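# Set the toppled stool upright within the dashed rectangle

## Task

Turn the stool that lies on its side so it rests upright on its legs, with the whole stool inside the dashed rectangle, then release it and pull the grippers away. It only counts if the stool stays in that state by itself, with no gripper supporting it.

## Robot and tools

Robot: two arms on one table, named left_arm and right_arm. The names are not image sides. left_arm sits on the +y side. Each arm has six revolute joints (waist, shoulder, elbow, forearm roll, wrist pitch, wrist roll) and a parallel two-pad gripper.

Frame: a single scene frame for everything reported. Origin is on the tabletop midway between the arms, +z is up, +x points forward over the table. Reported gripper positions are in metres, orientation as a quaternion w,x,y,z, plus linear (m/s) and angular (rad/s) velocities. The printed hand position can be somewhat wrong, especially when an arm is stretched far. The gripper's fingers point along its own +z, close along its own x; the reported position is the spot between the pads, and fingertips extend 17.5 mm past it. A flat plate sticks out about 9 cm from the last joint's axis toward the gripper's -y and rotates with it; keep it clear of things. Turning only the last joint moves the pad midpoint around a 25 mm circle.

Tool execute_actions, argument actions: a list holding zero or one item, plus optional pictures (true/false; images come by default).
- Empty list: no command, just returns current state.
- Motion item: rows (1 to 15 rows) and steps (1 to 15, default 15). One step is 1/30 s. Row k is used on step k; if steps exceed rows, the final row keeps being used.
- Wait item: only steps (up to 300), no new command; it returns once that many steps have elapsed since the previous result, and your reply time is included.
Each row is one flat list of 18 numbers covering both arms, always all 18 even if one arm is idle: left_arm's 6 joint targets, then its gripper position, force_limit, speed; then the same 9 for right_arm. Joint numbers are absolute target angles in radians, in the same column order as the Joint positions line, not offsets. Stated ranges: waist, shoulder, forearm roll, wrist pitch, wrist roll -6.283 to 6.283; elbow -2.792 to 2.792. A target more than 0.010 rad beyond a range end and farther out than the joint's last reading is refused, and a refused call moves nothing. True ends may differ by up to 0.010 rad; a target past the true end is clipped there and you may see "joint sent to its limit" (possibly referring to an earlier, still-running action). Missing that line proves nothing.
Gripper numbers, each in [-1, 1], are absolute settings: position +1 = 50 mm open, about -0.65 = pads touching, -1 = close until blocked (use -1 to grip). force_limit maps -1/0/+1 to roughly 20/102/185 N per pad (actual can be ~17 % higher). speed maps -1/0/+1 to 20/85/150 mm/s of gap change. To leave a gripper unchanged, repeat its previous three numbers; a 0 is a real command. New force or speed only applies after the position changes by at least 0.01; to soften a grip, open first.

Motion limits: joint targets advance at most 2.09 (waist, shoulder), 3.14 (elbow), 3.93 (others) rad/s with 0.3 s acceleration; an arm's joints are synchronised to arrive together. Targets are capped to lead the measured angle by 0.456 (waist, shoulder), 0.683 (elbow), 0.854 (wrist joints) rad, and scaled back if they would move the gripper more than 70 mm from where it is. So distant goals take several calls. Between calls the arms keep heading for the last row sent, until everything has nearly stopped or a step is HELD.

Result lines: per-arm state as above; Joint positions and Joint velocities (rad, rad/s), one block per arm. object_status: 0 moving, 1 blocked while opening, 2 blocked while closing (a real grip), 3 reached commanded position or pads met (usually nothing held). A new position number resets it to 0 briefly. After a grip, confirm status 2. At force_limit -1 status can read 2 even when the object is gone, and a grip on an immovable off-centre object fades over time. position_measured in counts: opening ≈ (250 - value) × 0.202 mm. "joint command not followed" means a clearance check altered or blocked joint targets on some steps; the rest ran. HELD marks steps where your row was partly or wholly not sent. MOTOR HOT warns of heating from holding loads; an OVER-TEMPERATURE FAULT brakes the arm until it cools.

Faults: contact torque reaching a joint's load limit (waist, shoulder 312; elbow 147; wrist joints 41.4 N m, held weight included), or any external force of 144 N on the arm, tool or load, stops that arm for 10 s, drops the rest of the call, and lets it yield. Any stop is bad.

Tool zoom_image: camera (cam_high, cam_low, cam_left_wrist, cam_right_wrist) and region [x0, y0, x1, y1] in that camera's pixels, origin top-left, at most 504×504. Images: cam_high and cam_low 504×504, wrist cameras 616×616 fisheye. Calibration data accompanies the session and may be off by a few degrees and millimetres.

Tool finished_scene: scene = number of the current scene. Replying with no tool call ends everything.

Cautions: nothing may leave the table. Avoid dropping, slamming, hard pushes, and the arms touching or pressing each other. Brief outside tugs on held parts or nudges to loose objects may occur. Release the stool and move the grippers away before finishing; it must stand unaided. Faster, smoother work with less effort is preferred, and thinking time counts as the robot keeps running.

Each tool is called in YAML: its name, and indented under it one key for each argument.

## Session

I'll start by looking at the current state.

execute_actions:
  actions: []

Scene clock: 0.00 s of 4244.00 s.
left_arm: end_effector_position=(+0.3031, +0.9448, +0.2264) position_measured=3 object_status=3 end_effector_quat_wxyz=(-0.214, +0.691, -0.079, -0.686) end_effector_velocity=(-0.000, -0.000, -0.001) end_effector_angular_velocity=(-0.000, +0.002, +0.000) | right_arm: end_effector_position=(+0.6959, +0.0506, +0.3446) position_measured=3 object_status=3 end_effector_quat_wxyz=(+0.545, +0.543, +0.597, -0.227) end_effector_velocity=(-0.001, +0.000, +0.000) end_effector_angular_velocity=(-0.000, +0.000, +0.001)
Joint positions: left_arm=[0.662 0.607 1.899 1.047 1.962 1.923] | right_arm=[ 1.094  1.092  0.466 -1.236  2.005  0.478]
Joint velocities: left_arm=[ 0.     0.001  0.001  0.     0.    -0.   ] | right_arm=[ 0.001 -0.001  0.001 -0.    -0.    -0.   ]

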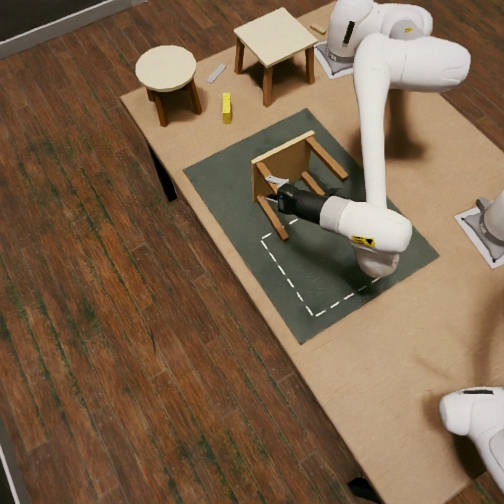

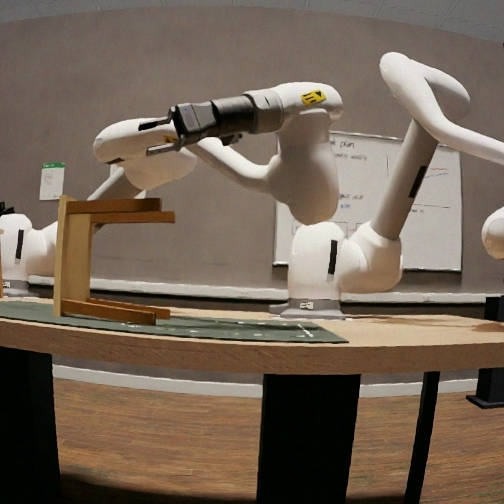

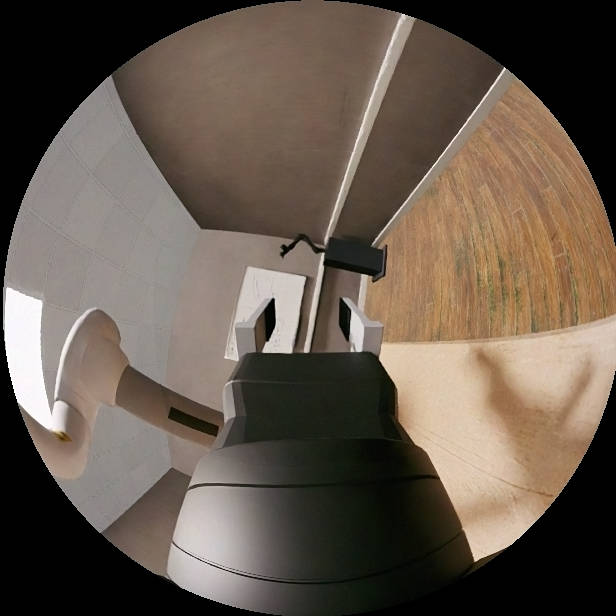

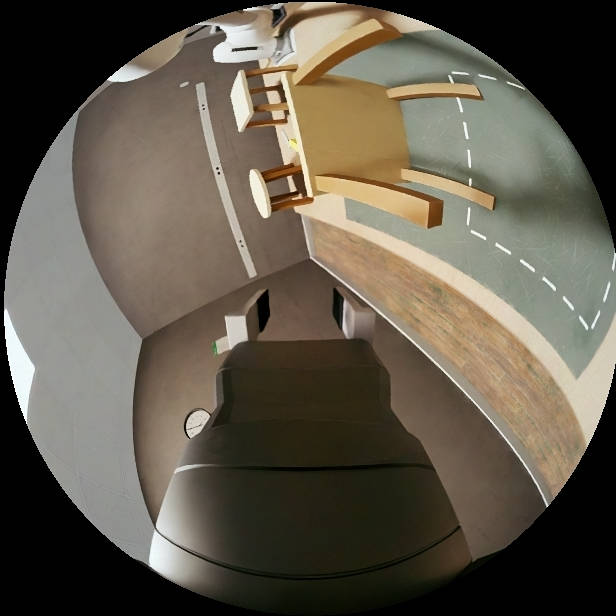

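zoom_image:
  camera: "cam_high"
  region: [170, 90, 450, 350]

zoom_image:
  camera: "cam_low"
  region: [0, 160, 360, 360]

zoom_image:
  camera: "cam_right_wrist"
  region: [200, 0, 616, 360]

Region (170, 90, 450, 350) of cam_high's 504x504 image, scaled by 1.800, with more detail than that image has; it fills the top 468 rows of this view, and the rest is white.

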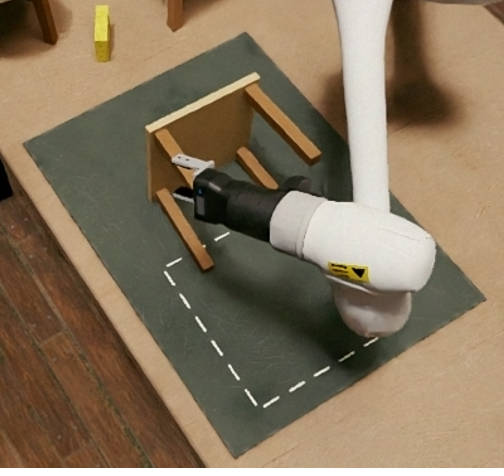

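Region (0, 160, 360, 360) of cam_low's 504x504 image, scaled by 1.400, with more detail than that image has.

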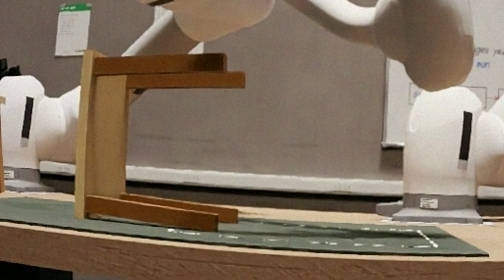

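Region (200, 0, 616, 360) of cam_right_wrist's 616x616 image, scaled by 1.212, with more detail than that image has; it fills the top 436 rows of this view, and the rest is white.

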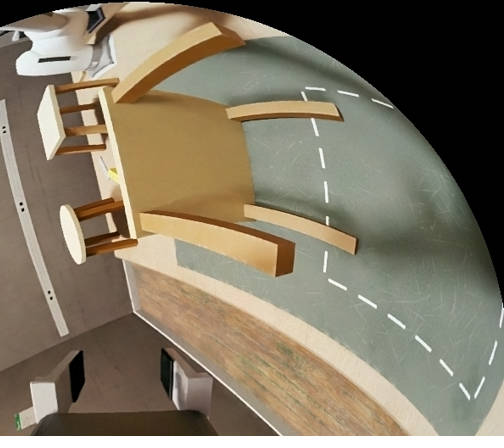

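execute_actions:
  actions:
    - {"rows": [[-0.751, 0.394, 1.055, 0.0, 1.692, 2.241, 1, 0, 0, 0.0, 0.6, 1.0, -1.236, 2.005, 0.478, 1, 0, 0]], "steps": 15}
  pictures: false

Scene clock: 120.50 s of 4244.00 s.
left_arm: end_effector_position=(+0.5032, +0.8388, +0.2510) position_measured=3 object_status=3 end_effector_quat_wxyz=(-0.155, +0.857, -0.117, -0.478) end_effector_velocity=(+0.409, -0.302, +0.092) end_effector_angular_velocity=(-0.515, -0.891, -0.277) | right_arm: end_effector_position=(+0.7560, -0.1589, +0.4325) position_measured=3 object_status=3 end_effector_quat_wxyz=(+0.519, +0.597, +0.540, -0.288) end_effector_velocity=(+0.090, -0.478, +0.155) end_effector_angular_velocity=(-0.016, +0.020, -0.474)
Joint positions: left_arm=[0.452 0.525 1.594 0.667 1.858 2.046] | right_arm=[ 0.89   0.909  0.667 -1.236  2.005  0.478]
Joint velocities: left_arm=[-0.443 -0.133 -0.55  -0.676 -0.168  0.199] | right_arm=[-0.474 -0.339  0.365  0.    -0.    -0.   ]
Steps of this call (steps 1 to 90: nothing new was sent; then 117.00 s passed at rest; steps 91 to 105: all 15 steps of this action). Readings (joint positions | what the end effector reports):
91: left_arm=[0.662 0.607 1.899 1.046 1.962 1.923] | right_arm=[1.094 1.092 0.467 -1.236 2.005 0.478] | left_arm position_measured=3 object_status=3 | right_arm position_measured=3 object_status=3
92: left_arm=[0.657 0.605 1.891 1.036 1.958 1.927] | right_arm=[1.089 1.087 0.473 -1.236 2.005 0.478] | left_arm position_measured=3 object_status=3 | right_arm position_measured=3 object_status=3
94: left_arm=[0.625 0.590 1.842 0.976 1.939 1.949] | right_arm=[1.059 1.058 0.508 -1.236 2.005 0.478] | left_arm position_measured=3 object_status=3 | right_arm position_measured=3 object_status=3
98: left_arm=[0.558 0.561 1.742 0.851 1.904 1.992] | right_arm=[0.998 0.998 0.572 -1.236 2.005 0.478] | left_arm position_measured=3 object_status=3 | right_arm position_measured=3 object_status=3
105: the state above

execute_actions:
  actions:
    - {"steps": 75}

Scene clock: 123.00 s of 4244.00 s.
left_arm: end_effector_position=(+0.5360, -0.1666, +0.4889) position_measured=3 object_status=3 end_effector_quat_wxyz=(-0.000, +0.707, -0.707, +0.000) end_effector_velocity=(-0.003, -0.003, +0.001) end_effector_angular_velocity=(-0.002, -0.000, -0.005) | right_arm: end_effector_position=(+0.6242, -0.9259, +0.5538) position_measured=3 object_status=3 end_effector_quat_wxyz=(+0.340, +0.766, +0.236, -0.492) end_effector_velocity=(+0.001, +0.001, -0.001) end_effector_angular_velocity=(-0.000, +0.001, +0.002)
Joint positions: left_arm=[-0.751  0.394  1.055  0.     1.692  2.241] | right_arm=[ 0.     0.6    1.    -1.236  2.005  0.478]
Joint velocities: left_arm=[-0.004  0.    -0.001 -0.001 -0.     0.   ] | right_arm=[ 0.002  0.001 -0.    -0.     0.     0.   ]
Steps of this call (steps 1 to 75: the robot went on to your last target). Readings (joint positions | what the end effector reports):
1: left_arm=[0.437 0.520 1.576 0.645 1.852 2.052] | right_arm=[0.873 0.898 0.680 -1.236 2.005 0.478] | left_arm position_measured=3 object_status=3 | right_arm position_measured=3 object_status=3
2: left_arm=[0.422 0.516 1.558 0.623 1.847 2.059] | right_arm=[0.857 0.887 0.692 -1.236 2.005 0.478] | left_arm position_measured=3 object_status=3 | right_arm position_measured=3 object_status=3
4: left_arm=[0.392 0.508 1.524 0.581 1.836 2.071] | right_arm=[0.824 0.866 0.714 -1.236 2.005 0.478] | left_arm position_measured=3 object_status=3 | right_arm position_measured=3 object_status=3
8: left_arm=[0.332 0.493 1.463 0.505 1.817 2.093] | right_arm=[0.757 0.827 0.756 -1.236 2.005 0.478] | left_arm position_measured=3 object_status=3 | right_arm position_measured=3 object_status=3
75: the state above
camera_calibration (this result's frames):
cam_left_wrist: T_world_to_cam=[[0.0132288, -0.999326, 0.0342569, -0.19042], [-0.963436, -0.00356957, 0.267916, 0.390125], [-0.267613, -0.0365486, -0.962833, 0.756472], [0, 0, 0, 1]] pos_world=[0.58082, -0.161251, 0.630359]
cam_right_wrist: T_world_to_cam=[[0.450998, 0.0520387, -0.891006, 0.247588], [0.811872, -0.43862, 0.385326, -1.12394], [-0.370761, -0.897165, -0.240066, -0.323315], [0, 0, 0, 1]] pos_world=[0.680963, -0.795934, 0.57607]

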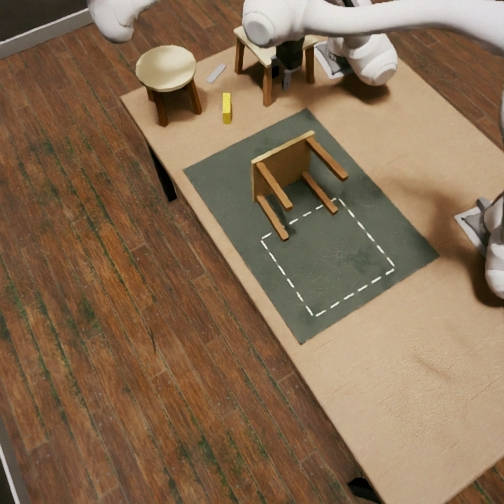

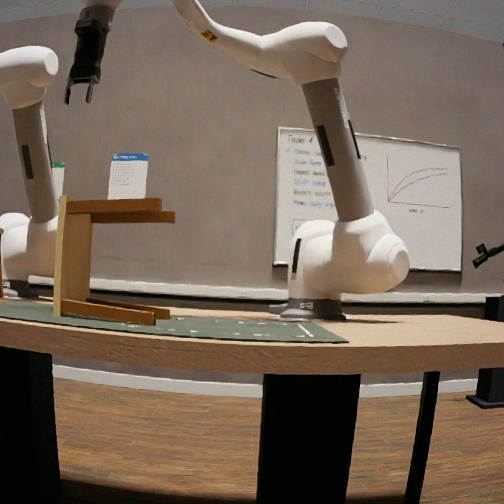

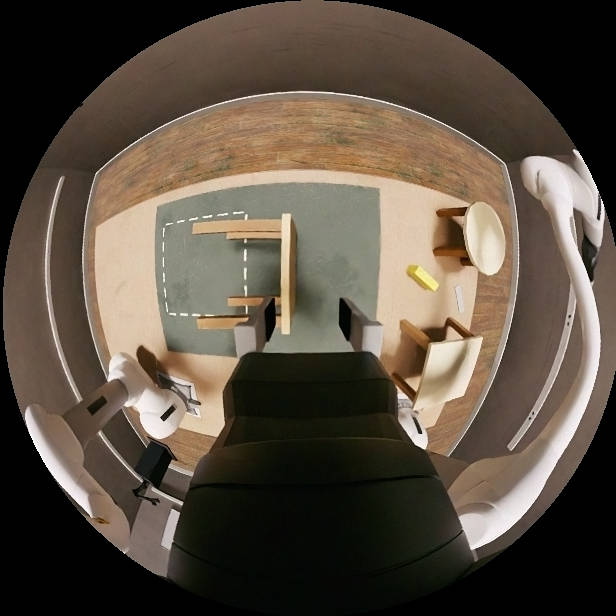

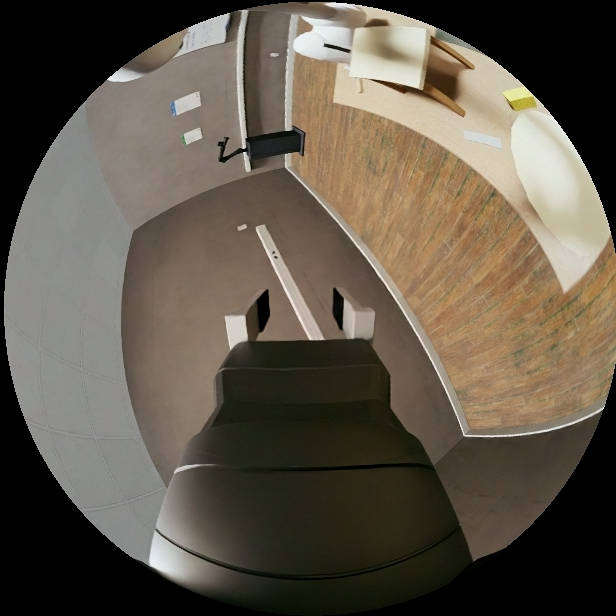

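zoom_image:
  camera: "cam_left_wrist"
  region: [140, 170, 400, 370]

zoom_image:
  camera: "cam_high"
  region: [220, 20, 420, 330]

Region (140, 170, 400, 370) of cam_left_wrist's 616x616 image, scaled by 1.938, with more detail than that image has; it fills the top 388 rows of this view, and the rest is white.

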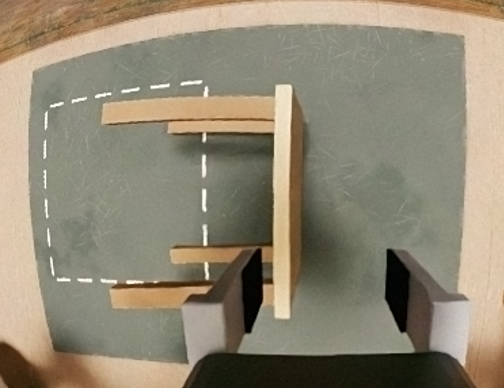

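Region (220, 20, 420, 330) of cam_high's 504x504 image, scaled by 1.626, with more detail than that image has; it fills the left 325 columns of this view, and the rest is white.

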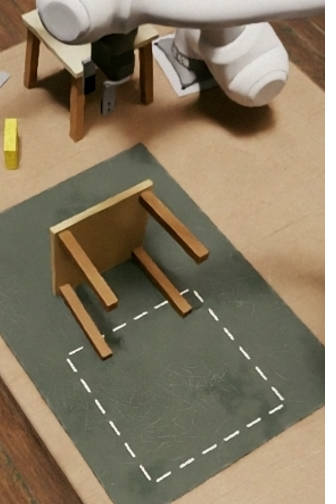

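execute_actions:
  actions:
    - {"rows": [[-0.7057, 0.3415, 1.5013, -0.0361, 1.2595, 2.2967, 1, 0, 0, 0.0, 0.6, 1.0, -1.236, 2.005, 0.478, 1, 0, 0]], "steps": 15}
  pictures: false

execute_actions:
  actions:
    - {"steps": 20}

Scene clock: 184.47 s of 4244.00 s.
left_arm: end_effector_position=(+0.5335, -0.1280, +0.2959) position_measured=3 object_status=3 end_effector_quat_wxyz=(+0.018, +0.707, -0.707, +0.017) end_effector_velocity=(-0.039, +0.099, -0.272) end_effector_angular_velocity=(-0.064, -0.003, +0.018) | right_arm: end_effector_position=(+0.6242, -0.9259, +0.5538) position_measured=3 object_status=3 end_effector_quat_wxyz=(+0.340, +0.766, +0.236, -0.492) end_effector_velocity=(-0.000, -0.001, -0.000) end_effector_angular_velocity=(+0.000, +0.000, -0.001)
Joint positions: left_arm=[-0.709  0.345  1.472 -0.034  1.288  2.293] | right_arm=[-0.     0.6    1.    -1.236  2.005  0.478]
Joint velocities: left_arm=[ 0.062 -0.07   0.601 -0.048 -0.579  0.075] | right_arm=[-0.001  0.     0.001  0.    -0.     0.   ]
Steps of this call (steps 1 to 15: the robot went on to your last target; steps 16 to 90: nothing new was sent; then 57.97 s passed at rest; steps 91 to 105: all 15 steps of this action). Readings (joint positions | what the end effector reports):
91: left_arm=[-0.751 0.394 1.055 -0.000 1.691 2.241] | right_arm=[-0.000 0.600 1.000 -1.236 2.005 0.478] | left_arm position_measured=3 object_status=3 | right_arm position_measured=3 object_status=3
92: left_arm=[-0.751 0.393 1.063 -0.001 1.683 2.242] | right_arm=[-0.000 0.600 1.000 -1.236 2.005 0.478] | left_arm position_measured=3 object_status=3 | right_arm position_measured=3 object_status=3
94: left_arm=[-0.745 0.387 1.114 -0.005 1.634 2.248] | right_arm=[-0.000 0.600 1.000 -1.236 2.005 0.478] | left_arm position_measured=3 object_status=3 | right_arm position_measured=3 object_status=3
98: left_arm=[-0.731 0.371 1.254 -0.016 1.499 2.266] | right_arm=[-0.000 0.600 1.000 -1.236 2.005 0.478] | left_arm position_measured=3 object_status=3 | right_arm position_measured=3 object_status=3
105: the state above

Scene clock: 185.13 s of 4244.00 s.
left_arm: end_effector_position=(+0.5316, -0.1232, +0.2829) position_measured=3 object_status=3 end_effector_quat_wxyz=(+0.019, +0.707, -0.707, +0.019) end_effector_velocity=(+0.000, -0.001, -0.000) end_effector_angular_velocity=(-0.001, -0.001, +0.001) | right_arm: end_effector_position=(+0.6242, -0.9259, +0.5538) position_measured=3 object_status=3 end_effector_quat_wxyz=(+0.340, +0.766, +0.236, -0.492) end_effector_velocity=(+0.000, +0.000, -0.001) end_effector_angular_velocity=(+0.001, +0.001, +0.000)
Joint positions: left_arm=[-0.706  0.341  1.501 -0.036  1.259  2.297] | right_arm=[-0.     0.6    1.    -1.236  2.005  0.478]
Joint velocities: left_arm=[-0.     0.     0.    -0.    -0.002 -0.001] | right_arm=[ 0.     0.     0.001  0.    -0.    -0.   ]
Steps of this call (steps 1 to 20: the robot went on to your last target). Readings (joint positions | what the end effector reports):
1: left_arm=[-0.707 0.343 1.488 -0.035 1.272 2.295] | right_arm=[-0.000 0.600 1.000 -1.236 2.005 0.478] | left_arm position_measured=3 object_status=3 | right_arm position_measured=3 object_status=3
2: left_arm=[-0.706 0.342 1.497 -0.036 1.264 2.296] | right_arm=[-0.000 0.600 1.000 -1.236 2.005 0.478] | left_arm position_measured=3 object_status=3 | right_arm position_measured=3 object_status=3
4: left_arm=[-0.706 0.342 1.500 -0.036 1.261 2.297] | right_arm=[-0.000 0.600 1.000 -1.236 2.005 0.478] | left_arm position_measured=3 object_status=3 | right_arm position_measured=3 object_status=3
8: left_arm=[-0.706 0.341 1.501 -0.036 1.260 2.297] | right_arm=[-0.000 0.600 1.000 -1.236 2.005 0.478] | left_arm position_measured=3 object_status=3 | right_arm position_measured=3 object_status=3
20: the state above
camera_calibration (this result's frames):
cam_left_wrist: T_world_to_cam=[[0.0128317, -0.996199, 0.086152, -0.153965], [-0.963332, 0.0107768, 0.268095, 0.442838], [-0.268005, -0.0864331, -0.959533, 0.551721], [0, 0, 0, 1]] pos_world=[0.576439, -0.110465, 0.423935]
cam_right_wrist: T_world_to_cam=[[0.450994, 0.0520049, -0.891011, 0.247571], [0.811879, -0.438595, 0.385341, -1.12394], [-0.370753, -0.897179, -0.240025, -0.323359], [0, 0, 0, 1]] pos_world=[0.680963, -0.795939, 0.576074]

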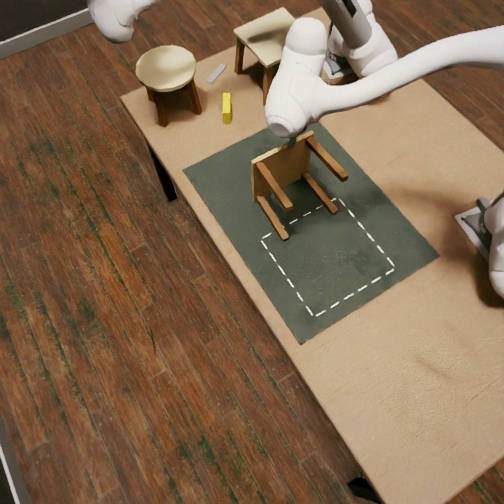

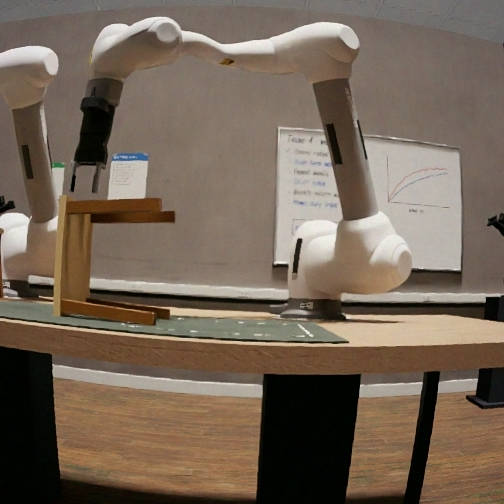

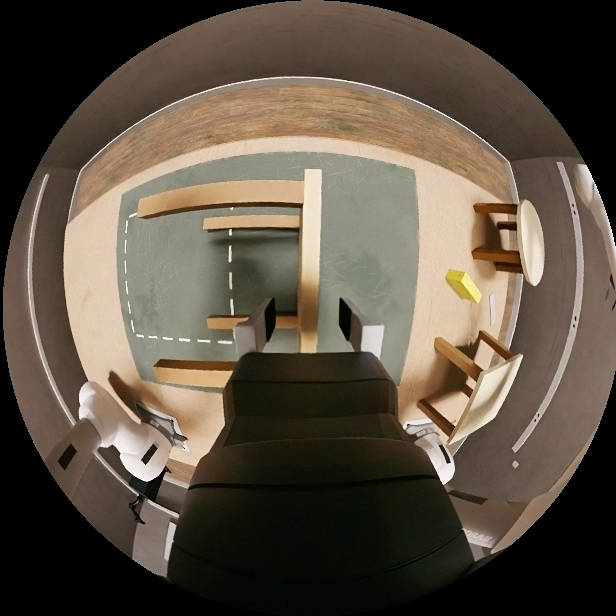

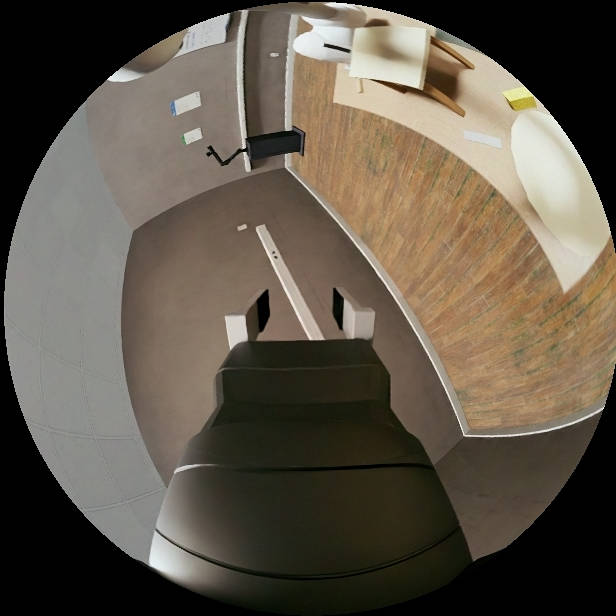

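zoom_image:
  camera: "cam_left_wrist"
  region: [110, 150, 430, 400]

zoom_image:
  camera: "cam_low"
  region: [20, 120, 220, 340]

Region (110, 150, 430, 400) of cam_left_wrist's 616x616 image, scaled by 1.575, with more detail than that image has; it fills the top 394 rows of this view, and the rest is white.

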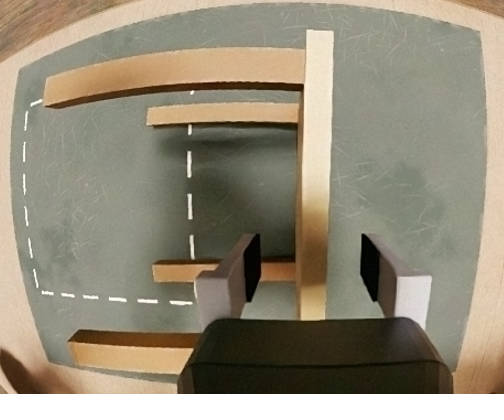

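Region (20, 120, 220, 340) of cam_low's 504x504 image, scaled by 2.291, with more detail than that image has; it fills the left 458 columns of this view, and the rest is white.

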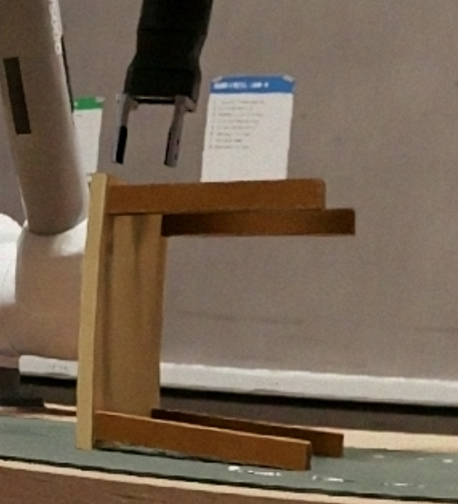

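execute_actions:
  actions:
    - {"rows": [[-0.7101, 0.3816, 1.5701, -0.0374, 1.1505, 2.2965, 1, 0, 0, 0.0, 0.6, 1.0, -1.236, 2.005, 0.478, 1, 0, 0]], "steps": 15}

Scene clock: 233.33 s of 4244.00 s.
left_arm: end_effector_position=(+0.5317, -0.1283, +0.2166) position_measured=3 object_status=3 end_effector_quat_wxyz=(+0.019, +0.707, -0.707, +0.019) end_effector_velocity=(-0.000, +0.000, -0.001) end_effector_angular_velocity=(+0.002, +0.002, -0.000) | right_arm: end_effector_position=(+0.6242, -0.9259, +0.5538) position_measured=3 object_status=3 end_effector_quat_wxyz=(+0.340, +0.766, +0.236, -0.492) end_effector_velocity=(+0.000, +0.001, +0.001) end_effector_angular_velocity=(-0.000, -0.002, +0.001)
Joint positions: left_arm=[-0.71   0.382  1.57  -0.037  1.151  2.297] | right_arm=[-0.     0.6    1.    -1.236  2.005  0.478]
Joint velocities: left_arm=[-0.     0.001  0.     0.     0.002 -0.   ] | right_arm=[ 0.001 -0.    -0.001  0.     0.    -0.   ]
Steps of this call (steps 1 to 15: the robot went on to your last target; steps 16 to 90: nothing new was sent; then 44.70 s passed at rest; steps 91 to 105: all 15 steps of this action). Readings (joint positions | what the end effector reports):
91: left_arm=[-0.706 0.342 1.502 -0.036 1.259 2.297] | right_arm=[-0.000 0.600 1.000 -1.236 2.005 0.478] | left_arm position_measured=3 object_status=3 | right_arm position_measured=3 object_status=3
92: left_arm=[-0.706 0.345 1.508 -0.036 1.248 2.297] | right_arm=[-0.000 0.600 1.000 -1.236 2.005 0.478] | left_arm position_measured=3 object_status=3 | right_arm position_measured=3 object_status=3
94: left_arm=[-0.708 0.365 1.543 -0.037 1.194 2.297] | right_arm=[-0.000 0.600 1.000 -1.236 2.005 0.478] | left_arm position_measured=3 object_status=3 | right_arm position_measured=3 object_status=3
98: left_arm=[-0.710 0.381 1.569 -0.038 1.152 2.297] | right_arm=[-0.000 0.600 1.000 -1.236 2.005 0.478] | left_arm position_measured=3 object_status=3 | right_arm position_measured=3 object_status=3
105: the state above
camera_calibration (this result's frames):
cam_left_wrist: T_world_to_cam=[[0.0128353, -0.996197, 0.0861827, -0.153331], [-0.963351, 0.0107754, 0.268028, 0.460791], [-0.267937, -0.0864644, -0.959549, 0.487574], [0, 0, 0, 1]] pos_world=[0.576511, -0.115555, 0.35756]
cam_right_wrist: T_world_to_cam=[[0.450994, 0.0520051, -0.891011, 0.247571], [0.811879, -0.438595, 0.385341, -1.12394], [-0.370753, -0.897179, -0.240025, -0.323359], [0, 0, 0, 1]] pos_world=[0.680964, -0.795939, 0.576074]

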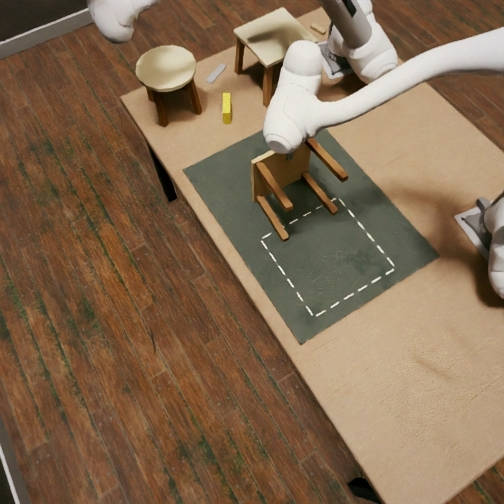

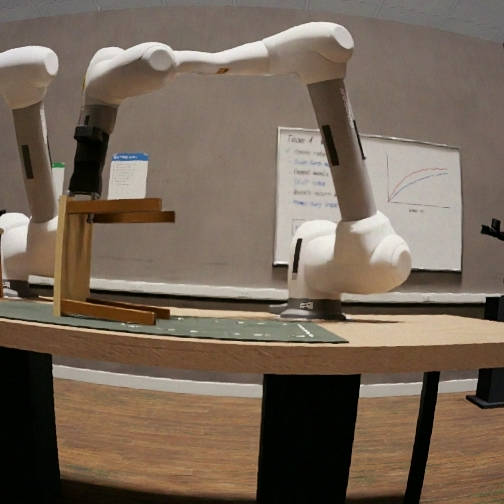

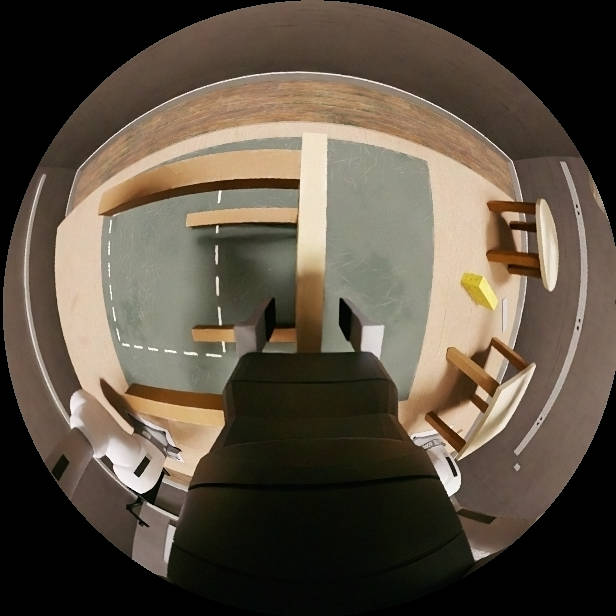

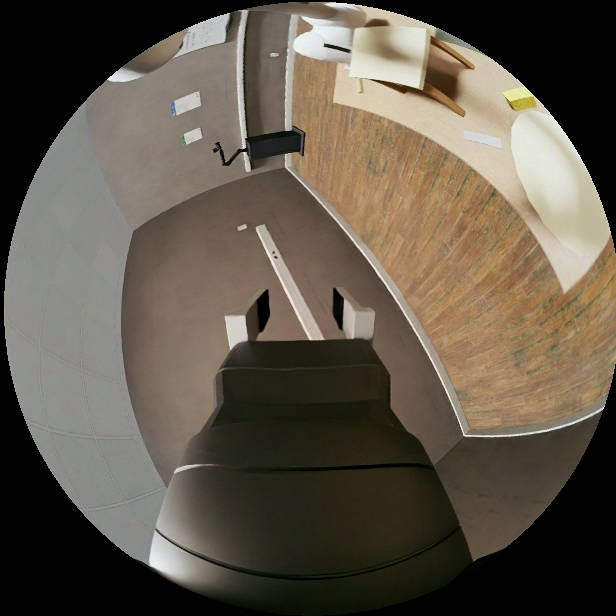

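zoom_image:
  camera: "cam_left_wrist"
  region: [80, 110, 400, 430]

Region (80, 110, 400, 430) of cam_left_wrist's 616x616 image, scaled by 1.575, with more detail than that image has.

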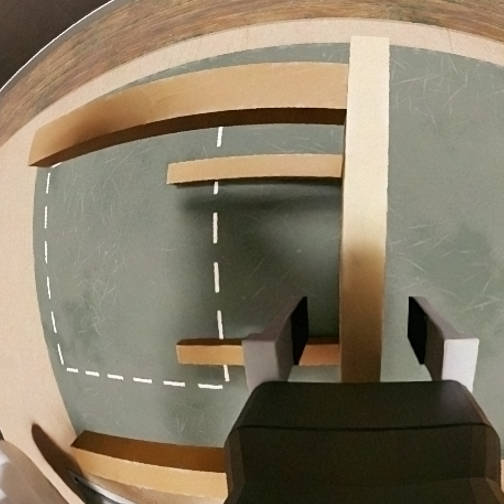

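execute_actions:
  actions:
    - {"rows": [[-0.7101, 0.3816, 1.5701, -0.0374, 1.1505, 2.2965, -1, 0.6, -0.2, 0.0, 0.6, 1.0, -1.236, 2.005, 0.478, 1, 0, 0]], "steps": 15}
  pictures: false

execute_actions:
  actions:
    - {"steps": 12}
  pictures: false

Scene clock: 353.83 s of 4244.00 s.
left_arm: end_effector_position=(+0.5317, -0.1283, +0.2165) position_measured=177 object_status=0 end_effector_quat_wxyz=(+0.018, +0.707, -0.707, +0.019) end_effector_velocity=(+0.000, +0.001, -0.000) end_effector_angular_velocity=(+0.005, -0.003, -0.002) | right_arm: end_effector_position=(+0.6242, -0.9259, +0.5538) position_measured=3 object_status=3 end_effector_quat_wxyz=(+0.340, +0.766, +0.236, -0.492) end_effector_velocity=(+0.001, +0.000, -0.001) end_effector_angular_velocity=(+0.000, +0.001, +0.000)
Joint positions: left_arm=[-0.71   0.382  1.57  -0.037  1.15   2.296] | right_arm=[-0.     0.6    1.    -1.236  2.005  0.478]
Joint velocities: left_arm=[-0.001 -0.     0.001  0.006  0.001 -0.001] | right_arm=[ 0.     0.001 -0.    -0.     0.    -0.   ]
Steps of this call (steps 1 to 15: the robot went on to your last target; steps 16 to 90: nothing new was sent; then 117.00 s passed at rest; steps 91 to 105: all 15 steps of this action). Readings (joint positions | what the end effector reports):
91: left_arm=[-0.710 0.382 1.570 -0.037 1.150 2.297] | right_arm=[-0.000 0.600 1.000 -1.236 2.005 0.478] | left_arm position_measured=11 object_status=0 | right_arm position_measured=3 object_status=3
92: left_arm=[-0.710 0.382 1.570 -0.037 1.150 2.297] | right_arm=[-0.000 0.600 1.000 -1.236 2.005 0.478] | left_arm position_measured=23 object_status=0 | right_arm position_measured=3 object_status=3
94: left_arm=[-0.710 0.382 1.570 -0.037 1.150 2.297] | right_arm=[-0.000 0.600 1.000 -1.236 2.005 0.478] | left_arm position_measured=47 object_status=0 | right_arm position_measured=3 object_status=3
98: left_arm=[-0.710 0.382 1.570 -0.037 1.150 2.297] | right_arm=[-0.000 0.600 1.000 -1.236 2.005 0.478] | left_arm position_measured=94 object_status=0 | right_arm position_measured=3 object_status=3
105: the state above

Scene clock: 354.23 s of 4244.00 s.
left_arm: end_effector_position=(+0.5317, -0.1283, +0.2165) position_measured=180 object_status=2 end_effector_quat_wxyz=(+0.018, +0.707, -0.707, +0.018) end_effector_velocity=(+0.000, +0.000, +0.001) end_effector_angular_velocity=(-0.001, -0.001, +0.000) | right_arm: end_effector_position=(+0.6242, -0.9259, +0.5538) position_measured=3 object_status=3 end_effector_quat_wxyz=(+0.340, +0.766, +0.236, -0.492) end_effector_velocity=(-0.000, +0.000, +0.001) end_effector_angular_velocity=(-0.000, -0.001, +0.000)
Joint positions: left_arm=[-0.71   0.382  1.57  -0.037  1.15   2.296] | right_arm=[-0.     0.6    1.    -1.236  2.005  0.478]
Joint velocities: left_arm=[ 0.    -0.001  0.    -0.    -0.     0.   ] | right_arm=[ 0.    -0.001 -0.001 -0.    -0.     0.   ]
Steps of this call (steps 1 to 12: the robot went on to your last target). Readings (joint positions | what the end effector reports):
1: left_arm=[-0.710 0.382 1.570 -0.037 1.151 2.297] | right_arm=[-0.000 0.600 1.000 -1.236 2.005 0.478] | left_arm position_measured=180 object_status=0 | right_arm position_measured=3 object_status=3
2: left_arm=[-0.710 0.382 1.570 -0.037 1.150 2.296] | right_arm=[-0.000 0.600 1.000 -1.236 2.005 0.478] | left_arm position_measured=180 object_status=0 | right_arm position_measured=3 object_status=3
4: left_arm=[-0.710 0.382 1.570 -0.037 1.150 2.296] | right_arm=[-0.000 0.600 1.000 -1.236 2.005 0.478] | left_arm position_measured=180 object_status=0 | right_arm position_measured=3 object_status=3
8: left_arm=[-0.710 0.382 1.570 -0.037 1.150 2.297] | right_arm=[-0.000 0.600 1.000 -1.236 2.005 0.478] | left_arm position_measured=180 object_status=2 | right_arm position_measured=3 object_status=3
12: the state above

execute_actions:
  actions:
    - {"rows": [ [-0.7101, 0.3807, 1.5685, -0.0374, 1.1530, 2.2964, -1, 0.6, -0.2, 0.0, 0.6, 1.0, -1.236, 2.005, 0.478, 1, 0, 0], [-0.7101, 0.3790, 1.5652, -0.0373, 1.1580, 2.2962, -1, 0.6, -0.2, 0.0, 0.6, 1.0, -1.236, 2.005, 0.478, 1, 0, 0], [-0.7101, 0.3768, 1.5611, -0.0372, 1.1643, 2.2960, -1, 0.6, -0.2, 0.0, 0.6, 1.0, -1.236, 2.005, 0.478, 1, 0, 0], [-0.7101, 0.3746, 1.5571, -0.0371, 1.1705, 2.2957, -1, 0.6, -0.2, 0.0, 0.6, 1.0, -1.236, 2.005, 0.478, 1, 0, 0], [-0.7101, 0.3728, 1.5538, -0.0370, 1.1755, 2.2955, -1, 0.6, -0.2, 0.0, 0.6, 1.0, -1.236, 2.005, 0.478, 1, 0, 0], [-0.7065, 0.3680, 1.5583, -0.0428, 1.1707, 2.3014, -1, 0.6, -0.2, 0.0, 0.6, 1.0, -1.236, 2.005, 0.478, 1, 0, 0], [-0.7004, 0.3598, 1.5660, -0.0528, 1.1626, 2.3115, -1, 0.6, -0.2, 0.0, 0.6, 1.0, -1.236, 2.005, 0.478, 1, 0, 0], [-0.6923, 0.3488, 1.5763, -0.0660, 1.1517, 2.3250, -1, 0.6, -0.2, 0.0, 0.6, 1.0, -1.236, 2.005, 0.478, 1, 0, 0], [-0.6827, 0.3358, 1.5885, -0.0818, 1.1388, 2.3410, -1, 0.6, -0.2, 0.0, 0.6, 1.0, -1.236, 2.005, 0.478, 1, 0, 0], [-0.6715, 0.3207, 1.6026, -0.1000, 1.1238, 2.3596, -1, 0.6, -0.2, 0.0, 0.6, 1.0, -1.236, 2.005, 0.478, 1, 0, 0], [-0.6593, 0.3043, 1.6180, -0.1199, 1.1075, 2.3798, -1, 0.6, -0.2, 0.0, 0.6, 1.0, -1.236, 2.005, 0.478, 1, 0, 0], [-0.6445, 0.2886, 1.6338, -0.1450, 1.0929, 2.4063, -1, 0.6, -0.2, 0.0, 0.6, 1.0, -1.236, 2.005, 0.478, 1, 0, 0], [-0.6297, 0.2728, 1.6497, -0.1701, 1.0783, 2.4328, -1, 0.6, -0.2, 0.0, 0.6, 1.0, -1.236, 2.005, 0.478, 1, 0, 0], [-0.6149, 0.2571, 1.6655, -0.1952, 1.0637, 2.4592, -1, 0.6, -0.2, 0.0, 0.6, 1.0, -1.236, 2.005, 0.478, 1, 0, 0], [-0.6001, 0.2413, 1.6813, -0.2203, 1.0491, 2.4857, -1, 0.6, -0.2, 0.0, 0.6, 1.0, -1.236, 2.005, 0.478, 1, 0, 0] ], "steps": 15}
  pictures: false

execute_actions:
  actions:
    - {"rows": [ [-0.5831, 0.2274, 1.6968, -0.2504, 1.0379, 2.5181, -1, 0.6, -0.2, 0.0, 0.6, 1.0, -1.236, 2.005, 0.478, 1, 0, 0], [-0.5660, 0.2135, 1.7122, -0.2804, 1.0268, 2.5506, -1, 0.6, -0.2, 0.0, 0.6, 1.0, -1.236, 2.005, 0.478, 1, 0, 0], [-0.5490, 0.1996, 1.7277, -0.3105, 1.0156, 2.5830, -1, 0.6, -0.2, 0.0, 0.6, 1.0, -1.236, 2.005, 0.478, 1, 0, 0], [-0.5319, 0.1857, 1.7431, -0.3405, 1.0045, 2.6155, -1, 0.6, -0.2, 0.0, 0.6, 1.0, -1.236, 2.005, 0.478, 1, 0, 0], [-0.5149, 0.1718, 1.7586, -0.3706, 0.9933, 2.6479, -1, 0.6, -0.2, 0.0, 0.6, 1.0, -1.236, 2.005, 0.478, 1, 0, 0], [-0.4956, 0.1607, 1.7735, -0.4042, 0.9876, 2.6852, -1, 0.6, -0.2, 0.0, 0.6, 1.0, -1.236, 2.005, 0.478, 1, 0, 0], [-0.4763, 0.1495, 1.7883, -0.4378, 0.9818, 2.7226, -1, 0.6, -0.2, 0.0, 0.6, 1.0, -1.236, 2.005, 0.478, 1, 0, 0], [-0.4570, 0.1384, 1.8032, -0.4713, 0.9761, 2.7599, -1, 0.6, -0.2, 0.0, 0.6, 1.0, -1.236, 2.005, 0.478, 1, 0, 0], [-0.4377, 0.1272, 1.8180, -0.5049, 0.9703, 2.7973, -1, 0.6, -0.2, 0.0, 0.6, 1.0, -1.236, 2.005, 0.478, 1, 0, 0], [-0.4184, 0.1161, 1.8329, -0.5385, 0.9646, 2.8346, -1, 0.6, -0.2, 0.0, 0.6, 1.0, -1.236, 2.005, 0.478, 1, 0, 0], [-0.3968, 0.1083, 1.8471, -0.5751, 0.9664, 2.8763, -1, 0.6, -0.2, 0.0, 0.6, 1.0, -1.236, 2.005, 0.478, 1, 0, 0], [-0.3751, 0.1006, 1.8612, -0.6116, 0.9682, 2.9181, -1, 0.6, -0.2, 0.0, 0.6, 1.0, -1.236, 2.005, 0.478, 1, 0, 0], [-0.3535, 0.0928, 1.8754, -0.6482, 0.9700, 2.9598, -1, 0.6, -0.2, 0.0, 0.6, 1.0, -1.236, 2.005, 0.478, 1, 0, 0], [-0.3318, 0.0851, 1.8895, -0.6847, 0.9718, 3.0016, -1, 0.6, -0.2, 0.0, 0.6, 1.0, -1.236, 2.005, 0.478, 1, 0, 0], [-0.3102, 0.0773, 1.9037, -0.7213, 0.9736, 3.0433, -1, 0.6, -0.2, 0.0, 0.6, 1.0, -1.236, 2.005, 0.478, 1, 0, 0] ], "steps": 15}
  pictures: false

execute_actions:
  actions:
    - {"rows": [ [-0.2873, 0.0735, 1.9169, -0.7569, 0.9820, 3.0859, -1, 0.6, -0.2, 0.0, 0.6, 1.0, -1.236, 2.005, 0.478, 1, 0, 0], [-0.2644, 0.0697, 1.9300, -0.7925, 0.9905, 3.1285, -1, 0.6, -0.2, 0.0, 0.6, 1.0, -1.236, 2.005, 0.478, 1, 0, 0], [-0.2416, 0.0660, 1.9432, -0.8280, 0.9989, 3.1710, -1, 0.6, -0.2, 0.0, 0.6, 1.0, -1.236, 2.005, 0.478, 1, 0, 0], [-0.2187, 0.0622, 1.9563, -0.8636, 1.0074, 3.2136, -1, 0.6, -0.2, 0.0, 0.6, 1.0, -1.236, 2.005, 0.478, 1, 0, 0], [-0.1958, 0.0584, 1.9695, -0.8992, 1.0158, 3.2562, -1, 0.6, -0.2, 0.0, 0.6, 1.0, -1.236, 2.005, 0.478, 1, 0, 0], [-0.1723, 0.0594, 1.9814, -0.9297, 1.0316, 3.2959, -1, 0.6, -0.2, 0.0, 0.6, 1.0, -1.236, 2.005, 0.478, 1, 0, 0], [-0.1488, 0.0605, 1.9933, -0.9602, 1.0474, 3.3355, -1, 0.6, -0.2, 0.0, 0.6, 1.0, -1.236, 2.005, 0.478, 1, 0, 0], [-0.1254, 0.0615, 2.0052, -0.9908, 1.0633, 3.3752, -1, 0.6, -0.2, 0.0, 0.6, 1.0, -1.236, 2.005, 0.478, 1, 0, 0], [-0.1019, 0.0626, 2.0171, -1.0213, 1.0791, 3.4148, -1, 0.6, -0.2, 0.0, 0.6, 1.0, -1.236, 2.005, 0.478, 1, 0, 0], [-0.0784, 0.0636, 2.0290, -1.0518, 1.0949, 3.4545, -1, 0.6, -0.2, 0.0, 0.6, 1.0, -1.236, 2.005, 0.478, 1, 0, 0], [-0.0556, 0.0694, 2.0393, -1.0771, 1.1155, 3.4913, -1, 0.6, -0.2, 0.0, 0.6, 1.0, -1.236, 2.005, 0.478, 1, 0, 0], [-0.0328, 0.0752, 2.0497, -1.1024, 1.1360, 3.5281, -1, 0.6, -0.2, 0.0, 0.6, 1.0, -1.236, 2.005, 0.478, 1, 0, 0], [-0.0099, 0.0811, 2.0600, -1.1277, 1.1566, 3.5650, -1, 0.6, -0.2, 0.0, 0.6, 1.0, -1.236, 2.005, 0.478, 1, 0, 0], [0.0129, 0.0869, 2.0704, -1.1530, 1.1771, 3.6018, -1, 0.6, -0.2, 0.0, 0.6, 1.0, -1.236, 2.005, 0.478, 1, 0, 0], [0.0357, 0.0927, 2.0807, -1.1783, 1.1977, 3.6386, -1, 0.6, -0.2, 0.0, 0.6, 1.0, -1.236, 2.005, 0.478, 1, 0, 0] ], "steps": 15}
  pictures: false

execute_actions:
  actions:
    - {"steps": 10}

Scene clock: 431.53 s of 4244.00 s.
left_arm: end_effector_position=(+0.5319, -0.0972, +0.2556) position_measured=180 object_status=2 end_effector_quat_wxyz=(+0.067, +0.704, -0.704, +0.065) end_effector_velocity=(+0.003, +0.177, +0.119) end_effector_angular_velocity=(-0.716, +0.008, -0.000) | right_arm: end_effector_position=(+0.6242, -0.9259, +0.5538) position_measured=3 object_status=3 end_effector_quat_wxyz=(+0.340, +0.766, +0.236, -0.492) end_effector_velocity=(+0.000, -0.000, -0.001) end_effector_angular_velocity=(+0.000, +0.001, -0.000)
Joint positions: left_arm=[-0.642  0.287  1.636 -0.149  1.092  2.411] | right_arm=[-0.     0.6    1.    -1.236  2.005  0.478]
Joint velocities: left_arm=[ 0.398 -0.44   0.437 -0.662 -0.413  0.696] | right_arm=[-0.     0.     0.001  0.    -0.     0.   ]
Steps of this call (steps 1 to 15: the robot went on to your last target; steps 16 to 90: nothing new was sent; then 73.80 s passed at rest; steps 91 to 105: all 15 steps of this action). Readings (joint positions | what the end effector reports):
91: left_arm=[-0.710 0.382 1.570 -0.037 1.151 2.297] | right_arm=[-0.000 0.600 1.000 -1.236 2.005 0.478] | left_arm position_measured=180 object_status=2 | right_arm position_measured=3 object_status=3
92: left_arm=[-0.710 0.381 1.569 -0.037 1.152 2.296] | right_arm=[-0.000 0.600 1.000 -1.236 2.005 0.478] | left_arm position_measured=180 object_status=2 | right_arm position_measured=3 object_status=3
94: left_arm=[-0.710 0.379 1.565 -0.037 1.159 2.296] | right_arm=[-0.000 0.600 1.000 -1.236 2.005 0.478] | left_arm position_measured=180 object_status=2 | right_arm position_measured=3 object_status=3
98: left_arm=[-0.706 0.367 1.561 -0.045 1.167 2.303] | right_arm=[-0.000 0.600 1.000 -1.236 2.005 0.478] | left_arm position_measured=180 object_status=2 | right_arm position_measured=3 object_status=3
105: the state above

Scene clock: 432.03 s of 4244.00 s.
left_arm: end_effector_position=(+0.5327, +0.0052, +0.2998) position_measured=180 object_status=2 end_effector_quat_wxyz=(+0.200, +0.679, -0.679, +0.195) end_effector_velocity=(+0.004, +0.221, +0.048) end_effector_angular_velocity=(-0.743, +0.000, +0.012) | right_arm: end_effector_position=(+0.6242, -0.9259, +0.5538) position_measured=3 object_status=3 end_effector_quat_wxyz=(+0.340, +0.766, +0.236, -0.492) end_effector_velocity=(-0.000, +0.000, +0.001) end_effector_angular_velocity=(-0.000, -0.001, +0.001)
Joint positions: left_arm=[-0.382  0.104  1.856 -0.6    0.969  2.905] | right_arm=[-0.     0.6    1.    -1.236  2.005  0.478]
Joint velocities: left_arm=[ 0.611 -0.241  0.412 -1.029 -0.     1.173] | right_arm=[ 0.    -0.001  0.    -0.    -0.    -0.   ]
Steps of this call (steps 1 to 15: all 15 steps of this action). Readings (joint positions | what the end effector reports):
1: left_arm=[-0.628 0.272 1.651 -0.172 1.078 2.435] | right_arm=[-0.000 0.600 1.000 -1.236 2.005 0.478] | left_arm position_measured=180 object_status=2 | right_arm position_measured=3 object_status=3
2: left_arm=[-0.614 0.257 1.666 -0.198 1.064 2.462] | right_arm=[-0.000 0.600 1.000 -1.236 2.005 0.478] | left_arm position_measured=180 object_status=2 | right_arm position_measured=3 object_status=3
4: left_arm=[-0.582 0.228 1.696 -0.252 1.040 2.520] | right_arm=[-0.000 0.600 1.000 -1.236 2.005 0.478] | left_arm position_measured=180 object_status=2 | right_arm position_measured=3 object_status=3
8: left_arm=[-0.516 0.176 1.756 -0.369 0.999 2.647] | right_arm=[-0.000 0.600 1.000 -1.236 2.005 0.478] | left_arm position_measured=180 object_status=2 | right_arm position_measured=3 object_status=3
15: the state above

Scene clock: 432.53 s of 4244.00 s.
left_arm: end_effector_position=(+0.5329, +0.1188, +0.3044) position_measured=180 object_status=2 end_effector_quat_wxyz=(+0.326, +0.628, -0.629, +0.321) end_effector_velocity=(+0.009, +0.224, -0.052) end_effector_angular_velocity=(-0.774, +0.024, +0.007) | right_arm: end_effector_position=(+0.6242, -0.9259, +0.5538) position_measured=3 object_status=3 end_effector_quat_wxyz=(+0.340, +0.766, +0.236, -0.492) end_effector_velocity=(+0.000, +0.000, -0.000) end_effector_angular_velocity=(+0.000, -0.000, +0.001)
Joint positions: left_arm=[-0.045  0.072  2.044 -1.087  1.128  3.508] | right_arm=[-0.     0.6    1.    -1.236  2.005  0.478]
Joint velocities: left_arm=[ 0.683  0.175  0.318 -0.779  0.575  1.106] | right_arm=[ 0.  0. -0.  0. -0.  0.]
Steps of this call (steps 1 to 15: all 15 steps of this action). Readings (joint positions | what the end effector reports):
1: left_arm=[-0.361 0.097 1.870 -0.635 0.970 2.945] | right_arm=[-0.000 0.600 1.000 -1.236 2.005 0.478] | left_arm position_measured=180 object_status=2 | right_arm position_measured=3 object_status=3
2: left_arm=[-0.340 0.089 1.884 -0.670 0.971 2.986] | right_arm=[-0.000 0.600 1.000 -1.236 2.005 0.478] | left_arm position_measured=180 object_status=2 | right_arm position_measured=3 object_status=3
4: left_arm=[-0.296 0.078 1.911 -0.741 0.979 3.068] | right_arm=[-0.000 0.600 1.000 -1.236 2.005 0.478] | left_arm position_measured=180 object_status=2 | right_arm position_measured=3 object_status=3
8: left_arm=[-0.206 0.063 1.962 -0.879 1.016 3.234] | right_arm=[-0.000 0.600 1.000 -1.236 2.005 0.478] | left_arm position_measured=180 object_status=2 | right_arm position_measured=3 object_status=3
15: the state above

Scene clock: 432.87 s of 4244.00 s.
left_arm: end_effector_position=(+0.5345, +0.1453, +0.3010) position_measured=180 object_status=2 end_effector_quat_wxyz=(+0.353, +0.613, -0.612, +0.354) end_effector_velocity=(+0.000, +0.001, -0.000) end_effector_angular_velocity=(-0.002, +0.000, +0.001) | right_arm: end_effector_position=(+0.6242, -0.9259, +0.5538) position_measured=3 object_status=3 end_effector_quat_wxyz=(+0.340, +0.766, +0.236, -0.492) end_effector_velocity=(-0.000, -0.000, +0.001) end_effector_angular_velocity=(-0.001, -0.002, -0.000)
Joint positions: left_arm=[ 0.035  0.093  2.081 -1.178  1.198  3.638] | right_arm=[-0.     0.6    1.    -1.236  2.005  0.478]
Joint velocities: left_arm=[ 0.003  0.001  0.001 -0.002  0.002  0.003] | right_arm=[-0.    -0.    -0.001 -0.    -0.    -0.   ]
Steps of this call (steps 1 to 10: the robot went on to your last target). Readings (joint positions | what the end effector reports):
1: left_arm=[-0.022 0.078 2.054 -1.113 1.147 3.545] | right_arm=[-0.000 0.600 1.000 -1.236 2.005 0.478] | left_arm position_measured=180 object_status=2 | right_arm position_measured=3 object_status=3
2: left_arm=[-0.001 0.083 2.064 -1.137 1.165 3.579] | right_arm=[-0.000 0.600 1.000 -1.236 2.005 0.478] | left_arm position_measured=180 object_status=2 | right_arm position_measured=3 object_status=3
4: left_arm=[0.027 0.090 2.077 -1.168 1.190 3.624] | right_arm=[-0.000 0.600 1.000 -1.236 2.005 0.478] | left_arm position_measured=180 object_status=2 | right_arm position_measured=3 object_status=3
8: left_arm=[0.035 0.093 2.080 -1.178 1.197 3.638] | right_arm=[-0.000 0.600 1.000 -1.236 2.005 0.478] | left_arm position_measured=180 object_status=2 | right_arm position_measured=3 object_status=3
10: the state above
camera_calibration (this result's frames):
cam_left_wrist: T_world_to_cam=[[0.0124872, -0.470477, 0.882324, -0.203987], [-0.963444, 0.230504, 0.136545, 0.445603], [-0.26762, -0.851775, -0.450399, 0.550746], [0, 0, 0, 1]] pos_world=[0.579251, 0.270428, 0.367193]
cam_right_wrist: T_world_to_cam=[[0.450994, 0.052005, -0.891011, 0.247571], [0.811879, -0.438595, 0.385341, -1.12394], [-0.370753, -0.897179, -0.240025, -0.323359], [0, 0, 0, 1]] pos_world=[0.680963, -0.795939, 0.576074]

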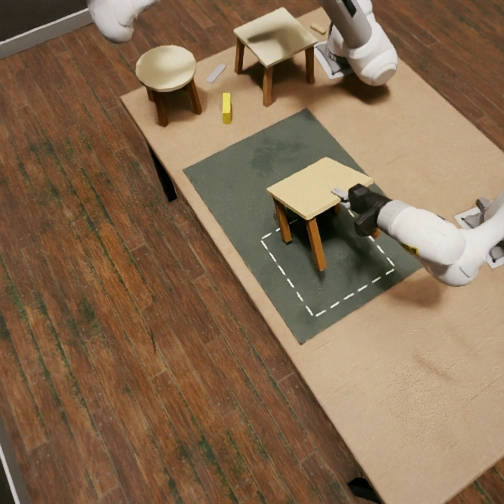

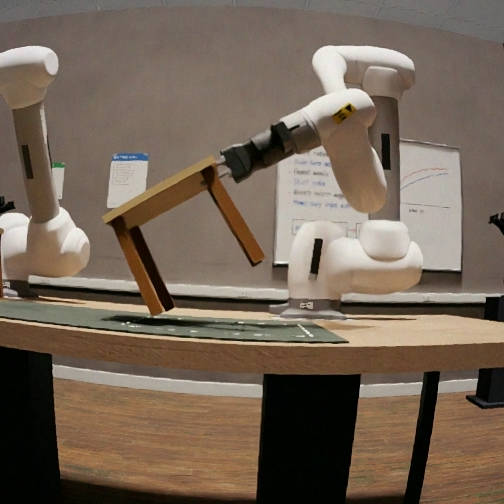

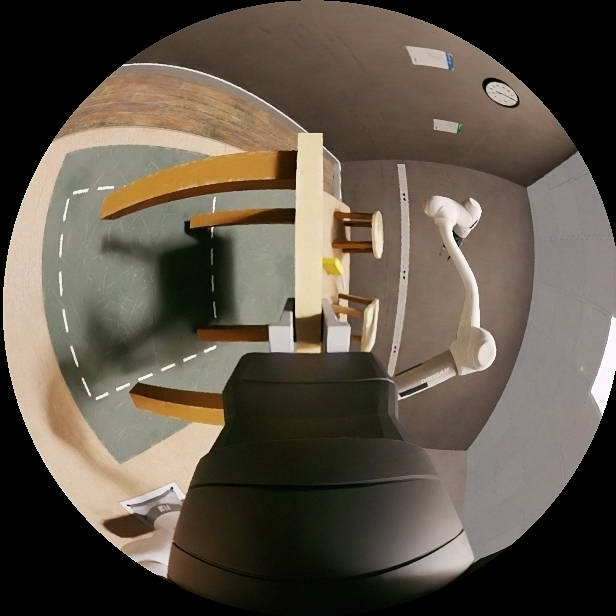

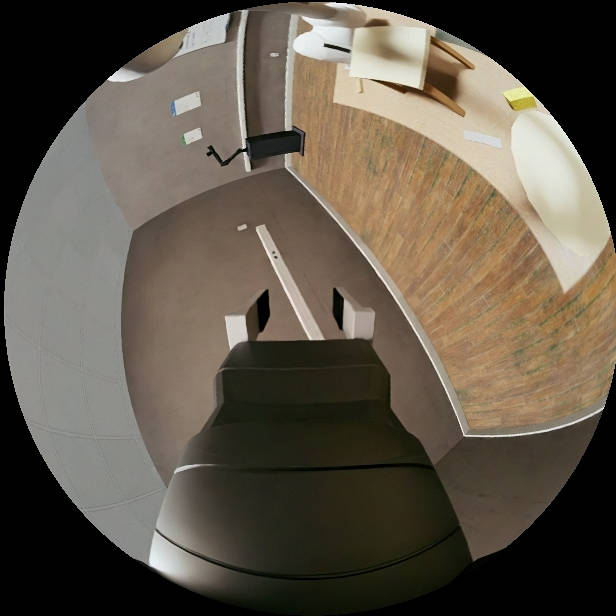

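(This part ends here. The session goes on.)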